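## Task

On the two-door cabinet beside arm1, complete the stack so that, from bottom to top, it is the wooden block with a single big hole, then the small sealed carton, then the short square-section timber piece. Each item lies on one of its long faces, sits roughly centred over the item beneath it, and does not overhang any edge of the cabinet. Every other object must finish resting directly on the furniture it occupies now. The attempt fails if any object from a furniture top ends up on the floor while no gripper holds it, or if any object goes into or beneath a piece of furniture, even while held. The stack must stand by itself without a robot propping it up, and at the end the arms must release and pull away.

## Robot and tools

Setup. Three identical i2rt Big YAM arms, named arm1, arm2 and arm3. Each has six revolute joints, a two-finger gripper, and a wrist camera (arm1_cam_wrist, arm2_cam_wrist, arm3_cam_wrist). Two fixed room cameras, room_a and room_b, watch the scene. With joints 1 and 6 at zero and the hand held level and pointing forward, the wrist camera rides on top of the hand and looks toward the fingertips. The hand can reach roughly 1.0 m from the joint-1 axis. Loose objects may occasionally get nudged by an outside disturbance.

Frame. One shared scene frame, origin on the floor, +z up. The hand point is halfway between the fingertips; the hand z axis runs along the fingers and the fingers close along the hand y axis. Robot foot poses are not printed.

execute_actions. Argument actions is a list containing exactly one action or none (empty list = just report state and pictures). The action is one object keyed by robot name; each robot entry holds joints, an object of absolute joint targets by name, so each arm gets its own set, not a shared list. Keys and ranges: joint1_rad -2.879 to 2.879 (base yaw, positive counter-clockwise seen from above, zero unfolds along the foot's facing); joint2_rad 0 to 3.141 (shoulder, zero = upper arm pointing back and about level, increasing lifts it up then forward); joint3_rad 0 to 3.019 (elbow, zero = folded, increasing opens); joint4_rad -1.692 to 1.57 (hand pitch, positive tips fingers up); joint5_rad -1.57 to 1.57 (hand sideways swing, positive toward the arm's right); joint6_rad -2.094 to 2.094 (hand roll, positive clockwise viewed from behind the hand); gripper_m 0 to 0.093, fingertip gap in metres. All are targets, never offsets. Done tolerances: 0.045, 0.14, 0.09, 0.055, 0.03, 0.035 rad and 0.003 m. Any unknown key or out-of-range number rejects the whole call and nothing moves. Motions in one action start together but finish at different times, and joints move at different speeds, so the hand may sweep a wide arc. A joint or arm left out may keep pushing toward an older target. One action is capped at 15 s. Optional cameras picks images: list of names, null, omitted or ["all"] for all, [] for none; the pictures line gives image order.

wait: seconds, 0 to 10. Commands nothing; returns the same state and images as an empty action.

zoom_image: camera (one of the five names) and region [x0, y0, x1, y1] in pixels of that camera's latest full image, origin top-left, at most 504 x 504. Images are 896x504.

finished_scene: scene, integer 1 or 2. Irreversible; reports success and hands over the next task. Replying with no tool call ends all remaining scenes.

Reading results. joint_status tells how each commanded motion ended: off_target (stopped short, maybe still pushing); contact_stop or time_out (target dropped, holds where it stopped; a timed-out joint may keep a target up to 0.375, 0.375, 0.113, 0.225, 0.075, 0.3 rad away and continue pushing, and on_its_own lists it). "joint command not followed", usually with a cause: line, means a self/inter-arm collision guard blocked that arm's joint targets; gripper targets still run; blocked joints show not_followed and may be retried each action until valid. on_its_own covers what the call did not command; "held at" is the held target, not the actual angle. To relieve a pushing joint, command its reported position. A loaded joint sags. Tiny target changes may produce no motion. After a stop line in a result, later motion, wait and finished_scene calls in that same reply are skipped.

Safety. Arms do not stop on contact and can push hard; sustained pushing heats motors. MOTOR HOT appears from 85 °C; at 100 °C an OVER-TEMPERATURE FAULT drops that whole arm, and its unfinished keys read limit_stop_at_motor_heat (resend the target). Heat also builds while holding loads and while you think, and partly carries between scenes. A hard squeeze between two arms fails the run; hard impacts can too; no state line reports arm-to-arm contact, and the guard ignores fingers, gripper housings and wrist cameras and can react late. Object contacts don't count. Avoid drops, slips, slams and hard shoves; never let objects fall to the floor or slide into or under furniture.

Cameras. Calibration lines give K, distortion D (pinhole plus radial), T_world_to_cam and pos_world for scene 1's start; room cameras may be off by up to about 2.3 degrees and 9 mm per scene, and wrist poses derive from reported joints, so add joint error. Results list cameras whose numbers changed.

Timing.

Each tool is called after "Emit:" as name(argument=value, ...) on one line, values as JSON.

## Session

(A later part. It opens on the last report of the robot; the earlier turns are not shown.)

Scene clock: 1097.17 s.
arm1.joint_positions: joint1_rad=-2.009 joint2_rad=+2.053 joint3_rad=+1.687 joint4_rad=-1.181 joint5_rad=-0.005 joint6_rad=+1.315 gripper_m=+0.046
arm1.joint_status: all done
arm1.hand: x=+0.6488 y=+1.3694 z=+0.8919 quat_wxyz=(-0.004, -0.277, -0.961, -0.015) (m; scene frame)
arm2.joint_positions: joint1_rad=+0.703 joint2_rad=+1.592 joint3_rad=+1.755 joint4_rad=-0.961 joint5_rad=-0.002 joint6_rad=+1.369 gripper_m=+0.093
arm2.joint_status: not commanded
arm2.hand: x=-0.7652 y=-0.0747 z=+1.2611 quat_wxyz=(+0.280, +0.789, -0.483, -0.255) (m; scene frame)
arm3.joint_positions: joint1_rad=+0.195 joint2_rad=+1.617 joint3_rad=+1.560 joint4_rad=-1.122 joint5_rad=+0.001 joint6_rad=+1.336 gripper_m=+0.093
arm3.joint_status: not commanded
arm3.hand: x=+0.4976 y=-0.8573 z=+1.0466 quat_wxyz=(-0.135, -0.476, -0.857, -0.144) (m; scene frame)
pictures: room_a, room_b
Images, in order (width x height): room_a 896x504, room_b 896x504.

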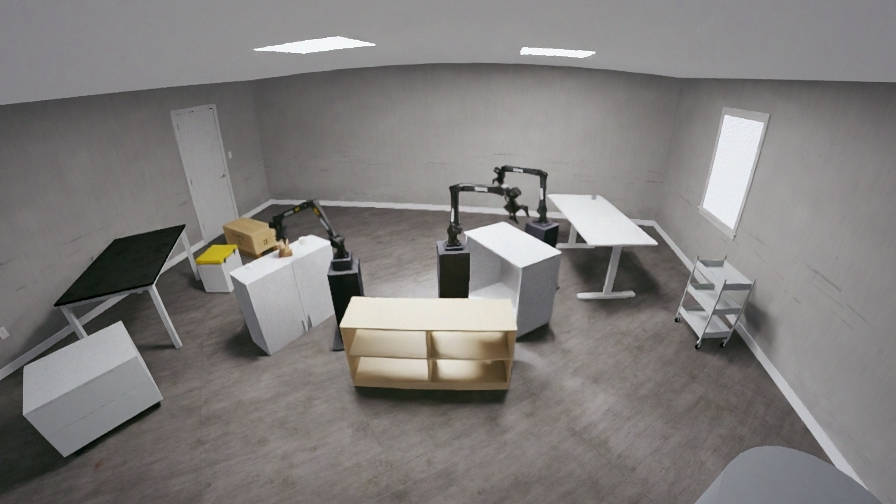

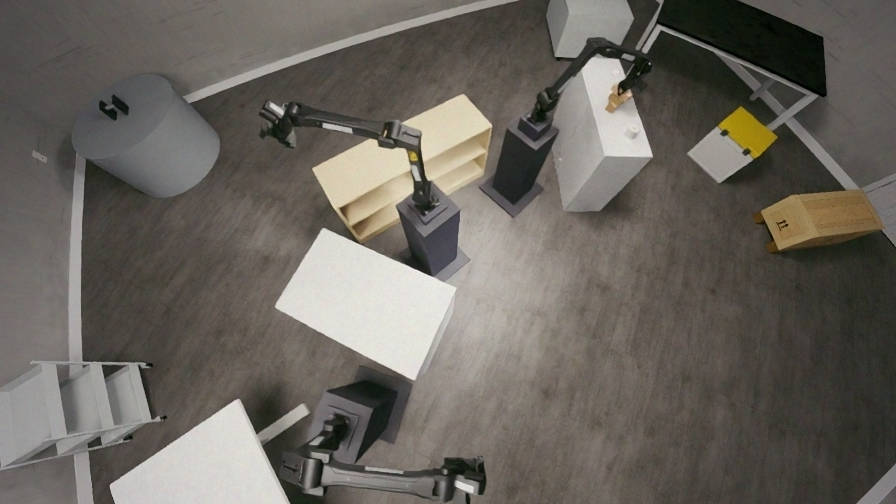

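Emit:
execute_actions(actions=[{"arm1":{"joints":{"joint2_rad":2.1}}}], cameras=["arm1_cam_wrist"])

Scene clock: 1103.70 s.
arm1.joint_positions: joint1_rad=-2.009 joint2_rad=+2.053 joint3_rad=+1.687 joint4_rad=-1.181 joint5_rad=-0.005 joint6_rad=+1.315 gripper_m=+0.046
arm1.joint_status: all done
arm1.hand: x=+0.6488 y=+1.3693 z=+0.8916 quat_wxyz=(-0.004, -0.277, -0.961, -0.015) (m; scene frame)
arm2.joint_positions: joint1_rad=+0.703 joint2_rad=+1.592 joint3_rad=+1.755 joint4_rad=-0.961 joint5_rad=-0.002 joint6_rad=+1.369 gripper_m=+0.093
arm2.joint_status: not commanded
arm2.hand: x=-0.7652 y=-0.0747 z=+1.2611 quat_wxyz=(+0.280, +0.789, -0.483, -0.255) (m; scene frame)
arm3.joint_positions: joint1_rad=+0.195 joint2_rad=+1.617 joint3_rad=+1.560 joint4_rad=-1.122 joint5_rad=+0.001 joint6_rad=+1.336 gripper_m=+0.093
arm3.joint_status: not commanded
arm3.hand: x=+0.4976 y=-0.8573 z=+1.0466 quat_wxyz=(-0.135, -0.476, -0.857, -0.144) (m; scene frame)
pictures: arm1_cam_wrist
camera_calibration (this result's frames):
arm1_cam_wrist: T_world_to_cam=[[-0.51304, -0.85773, -0.0330137, 1.53437], [-0.71387, 0.405004, 0.571281, -0.588957], [-0.476634, 0.316657, -0.820091, 0.726466], [0, 0, 0, 1]] pos_world=[0.71301, 1.32456, 0.982883]
Images, in order (width x height): arm1_cam_wrist 896x504.

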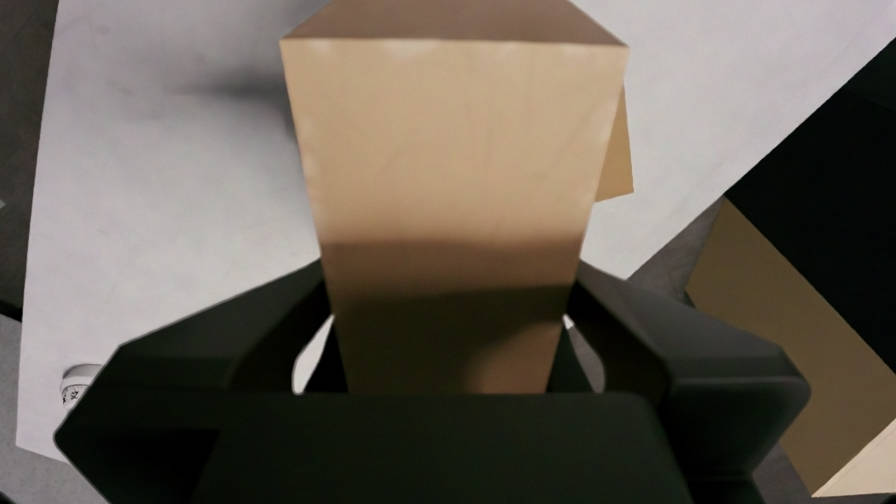

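Emit:
execute_actions(actions=[{"arm1":{"joints":{"joint2_rad":2.112}}}], cameras=["arm1_cam_wrist"])

Scene clock: 1122.10 s.
arm1.joint_positions: joint1_rad=-2.009 joint2_rad=+2.054 joint3_rad=+1.687 joint4_rad=-1.181 joint5_rad=-0.006 joint6_rad=+1.315 gripper_m=+0.046
arm1.joint_status: all done
arm1.hand: x=+0.6487 y=+1.3693 z=+0.8909 quat_wxyz=(-0.004, -0.277, -0.961, -0.015) (m; scene frame)
arm2.joint_positions: joint1_rad=+0.703 joint2_rad=+1.592 joint3_rad=+1.755 joint4_rad=-0.961 joint5_rad=-0.002 joint6_rad=+1.369 gripper_m=+0.093
arm2.joint_status: not commanded
arm2.hand: x=-0.7652 y=-0.0747 z=+1.2611 quat_wxyz=(+0.280, +0.789, -0.483, -0.255) (m; scene frame)
arm3.joint_positions: joint1_rad=+0.195 joint2_rad=+1.617 joint3_rad=+1.560 joint4_rad=-1.122 joint5_rad=+0.001 joint6_rad=+1.336 gripper_m=+0.093
arm3.joint_status: not commanded
arm3.hand: x=+0.4976 y=-0.8573 z=+1.0466 quat_wxyz=(-0.135, -0.476, -0.857, -0.144) (m; scene frame)
pictures: arm1_cam_wrist
camera_calibration (this result's frames):
arm1_cam_wrist: T_world_to_cam=[[-0.513388, -0.857551, -0.0322273, 1.53353], [-0.712804, 0.40522, 0.572457, -0.590593], [-0.477852, 0.316865, -0.819301, 0.725718], [0, 0, 0, 1]] pos_world=[0.713106, 1.32445, 0.982092]
Images, in order (width x height): arm1_cam_wrist 896x504.

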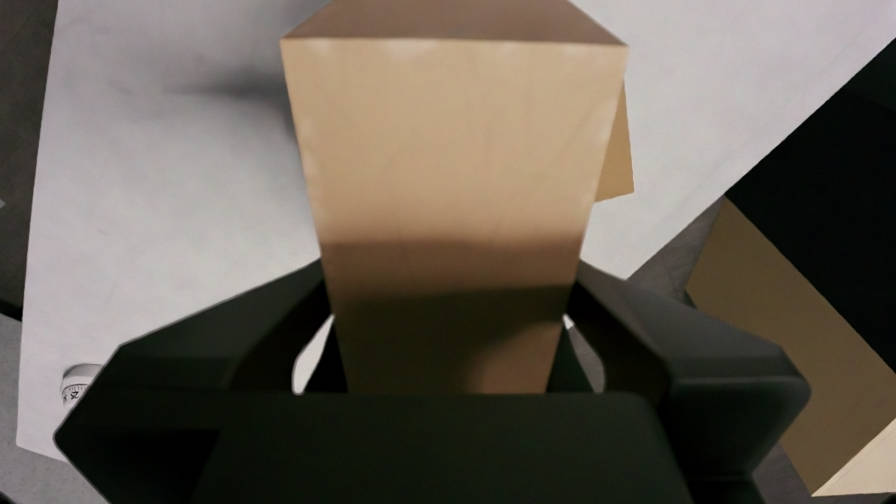

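Emit:
execute_actions(actions=[{"arm1":{"joints":{"joint1_rad":-2.009,"joint2_rad":2.05,"gripper_m":0.093}}}], cameras=["arm1_cam_wrist"])

Scene clock: 1128.40 s.
arm1.joint_positions: joint1_rad=-2.009 joint2_rad=+2.056 joint3_rad=+1.687 joint4_rad=-1.181 joint5_rad=-0.004 joint6_rad=+1.315 gripper_m=+0.093
arm1.joint_status: all done
arm1.hand: x=+0.6489 y=+1.3689 z=+0.8900 quat_wxyz=(-0.004, -0.277, -0.961, -0.013) (m; scene frame)
arm2.joint_positions: joint1_rad=+0.703 joint2_rad=+1.592 joint3_rad=+1.755 joint4_rad=-0.961 joint5_rad=-0.002 joint6_rad=+1.369 gripper_m=+0.093
arm2.joint_status: not commanded
arm2.hand: x=-0.7652 y=-0.0747 z=+1.2611 quat_wxyz=(+0.280, +0.789, -0.483, -0.255) (m; scene frame)
arm3.joint_positions: joint1_rad=+0.195 joint2_rad=+1.617 joint3_rad=+1.560 joint4_rad=-1.122 joint5_rad=+0.001 joint6_rad=+1.336 gripper_m=+0.093
arm3.joint_status: not commanded
arm3.hand: x=+0.4976 y=-0.8573 z=+1.0466 quat_wxyz=(-0.135, -0.476, -0.857, -0.144) (m; scene frame)
pictures: arm1_cam_wrist
camera_calibration (this result's frames):
arm1_cam_wrist: T_world_to_cam=[[-0.513753, -0.857409, -0.0301333, 1.53146], [-0.712878, 0.407082, 0.571042, -0.591033], [-0.47735, 0.314856, -0.820367, 0.728542], [0, 0, 0, 1]] pos_world=[0.713229, 1.3243, 0.981325]
Images, in order (width x height): arm1_cam_wrist 896x504.

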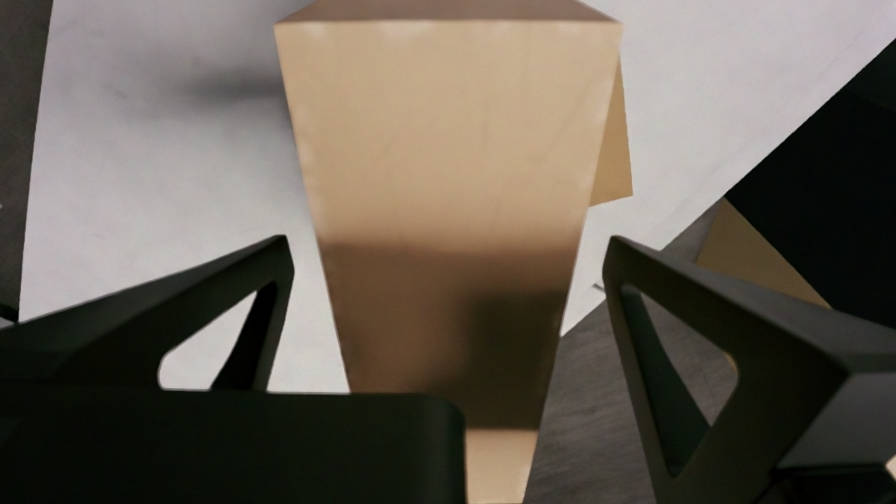

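Emit:
execute_actions(actions=[{"arm1":{"joints":{"joint2_rad":1.9}}}], cameras=["arm1_cam_wrist","room_b"])

Scene clock: 1139.93 s.
arm1.joint_positions: joint1_rad=-2.009 joint2_rad=+1.892 joint3_rad=+1.687 joint4_rad=-1.181 joint5_rad=-0.004 joint6_rad=+1.315 gripper_m=+0.093
arm1.joint_status: all done
arm1.hand: x=+0.6523 y=+1.3717 z=+0.9888 quat_wxyz=(-0.046, -0.276, -0.956, -0.084) (m; scene frame)
arm2.joint_positions: joint1_rad=+0.703 joint2_rad=+1.592 joint3_rad=+1.755 joint4_rad=-0.961 joint5_rad=-0.002 joint6_rad=+1.369 gripper_m=+0.093
arm2.joint_status: not commanded
arm2.hand: x=-0.7652 y=-0.0747 z=+1.2611 quat_wxyz=(+0.280, +0.789, -0.483, -0.255) (m; scene frame)
arm3.joint_positions: joint1_rad=+0.195 joint2_rad=+1.617 joint3_rad=+1.560 joint4_rad=-1.122 joint5_rad=+0.001 joint6_rad=+1.336 gripper_m=+0.093
arm3.joint_status: not commanded
arm3.hand: x=+0.4976 y=-0.8573 z=+1.0466 quat_wxyz=(-0.135, -0.476, -0.857, -0.144) (m; scene frame)
pictures: arm1_cam_wrist, room_b
camera_calibration (this result's frames):
arm1_cam_wrist: T_world_to_cam=[[-0.501138, -0.844984, -0.186712, 1.66818], [-0.778363, 0.345849, 0.523965, -0.472878], [-0.378168, 0.407909, -0.831023, 0.628496], [0, 0, 0, 1]] pos_world=[0.705595, 1.31676, 1.08154]
Images, in order (width x height): arm1_cam_wrist 896x504, room_b 896x504.

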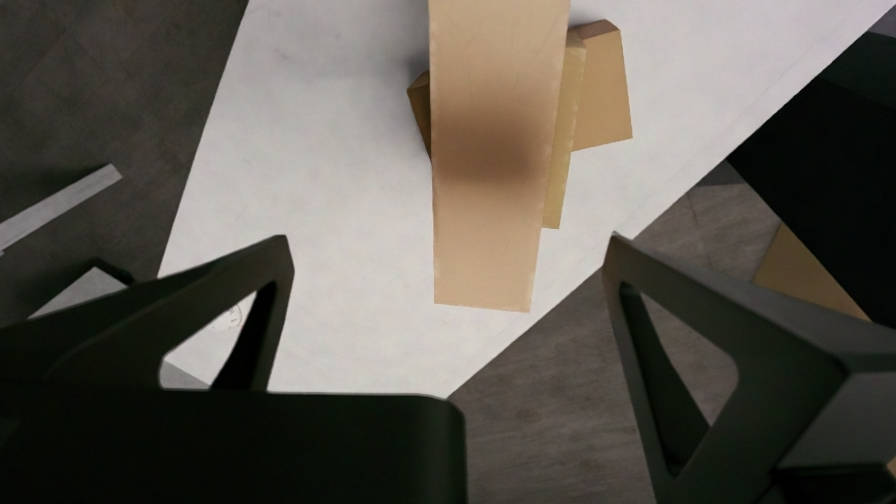

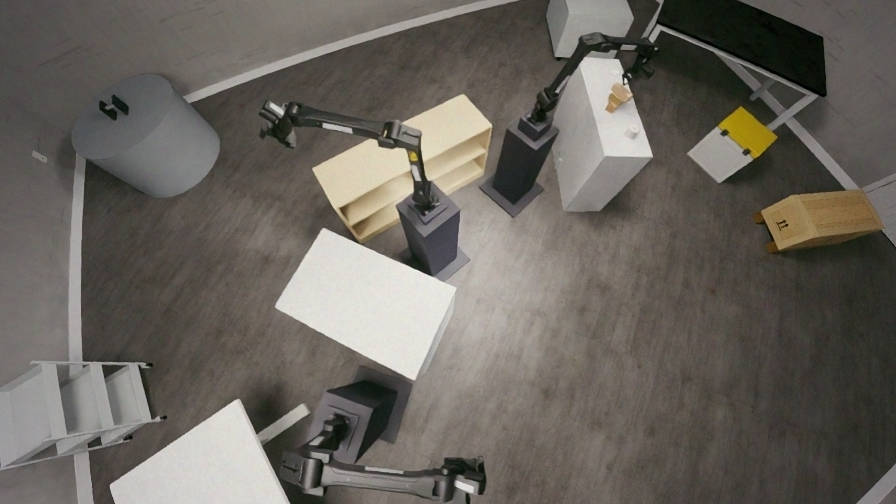

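Emit:
zoom_image(camera="arm1_cam_wrist", region=[380, 0, 680, 330])

Region (380, 0, 680, 330) of arm1_cam_wrist's 896x504 image, scaled by 1.527, with more detail than that image has; it fills the left 458 columns of this view, and the rest is white.

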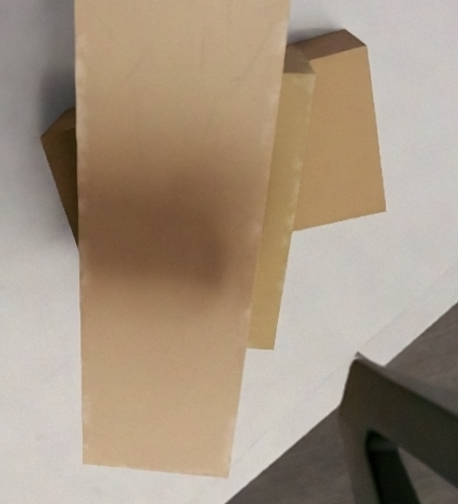

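Emit:
execute_actions(actions=[{"arm1":{"joints":{"joint1_rad":-0.9,"joint2_rad":1.6}}}], cameras=["room_a","room_b"])

Scene clock: 1223.27 s.
arm1.joint_positions: joint1_rad=-0.894 joint2_rad=+1.592 joint3_rad=+1.686 joint4_rad=-1.175 joint5_rad=+0.000 joint6_rad=+1.316 gripper_m=+0.093
arm1.joint_status: all done
arm1.hand: x=+0.0222 y=+1.5106 z=+1.1650 quat_wxyz=(+0.003, +0.265, -0.933, -0.245) (m; scene frame)
arm2.joint_positions: joint1_rad=+0.703 joint2_rad=+1.592 joint3_rad=+1.755 joint4_rad=-0.961 joint5_rad=-0.002 joint6_rad=+1.369 gripper_m=+0.093
arm2.joint_status: not commanded
arm2.hand: x=-0.7652 y=-0.0747 z=+1.2611 quat_wxyz=(+0.280, +0.789, -0.483, -0.255) (m; scene frame)
arm3.joint_positions: joint1_rad=+0.195 joint2_rad=+1.617 joint3_rad=+1.560 joint4_rad=-1.122 joint5_rad=+0.001 joint6_rad=+1.336 gripper_m=+0.093
arm3.joint_status: not commanded
arm3.hand: x=+0.4976 y=-0.8573 z=+1.0466 quat_wxyz=(-0.135, -0.476, -0.857, -0.144) (m; scene frame)
pictures: room_a, room_b
Images, in order (width x height): room_a 896x504, room_b 896x504.

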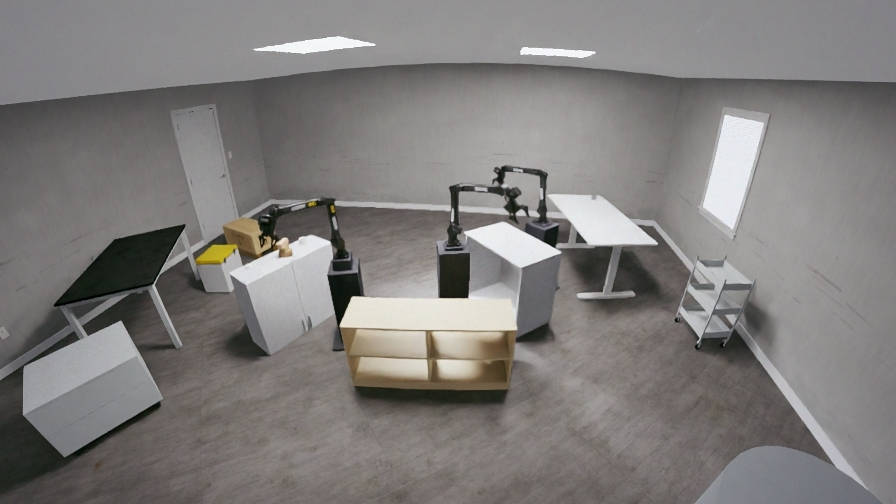

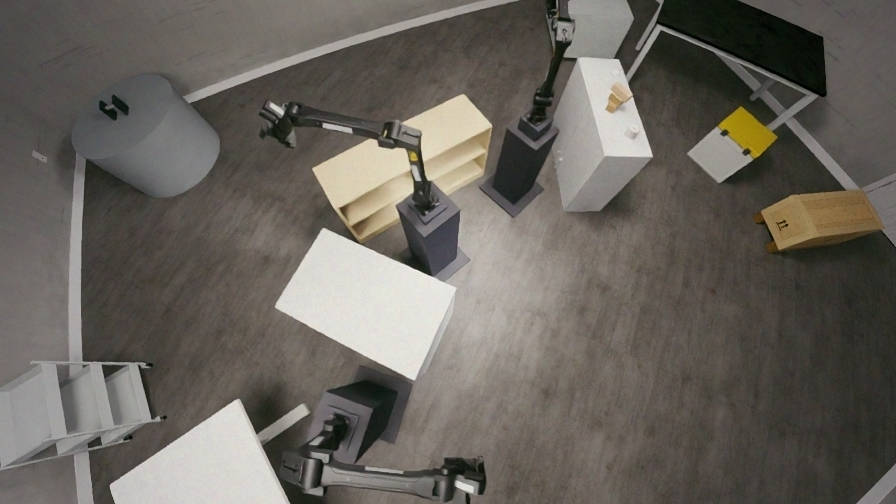

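Emit:
zoom_image(camera="room_b", region=[570, 50, 670, 160])

Region (570, 50, 670, 160) of room_b's 896x504 image, scaled by 4.582, with more detail than that image has; it fills the left 458 columns of this view, and the rest is white.

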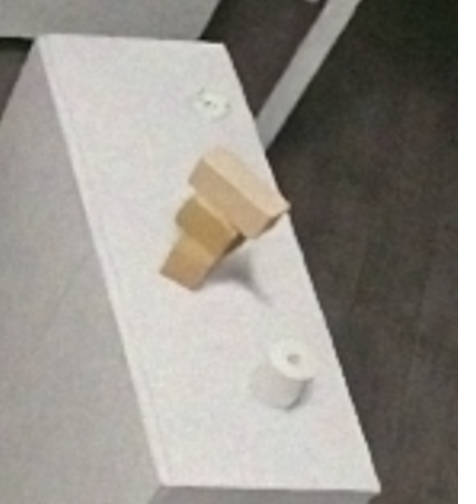

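Emit:
finished_scene(scene=2)

The scene is finished: the task was done.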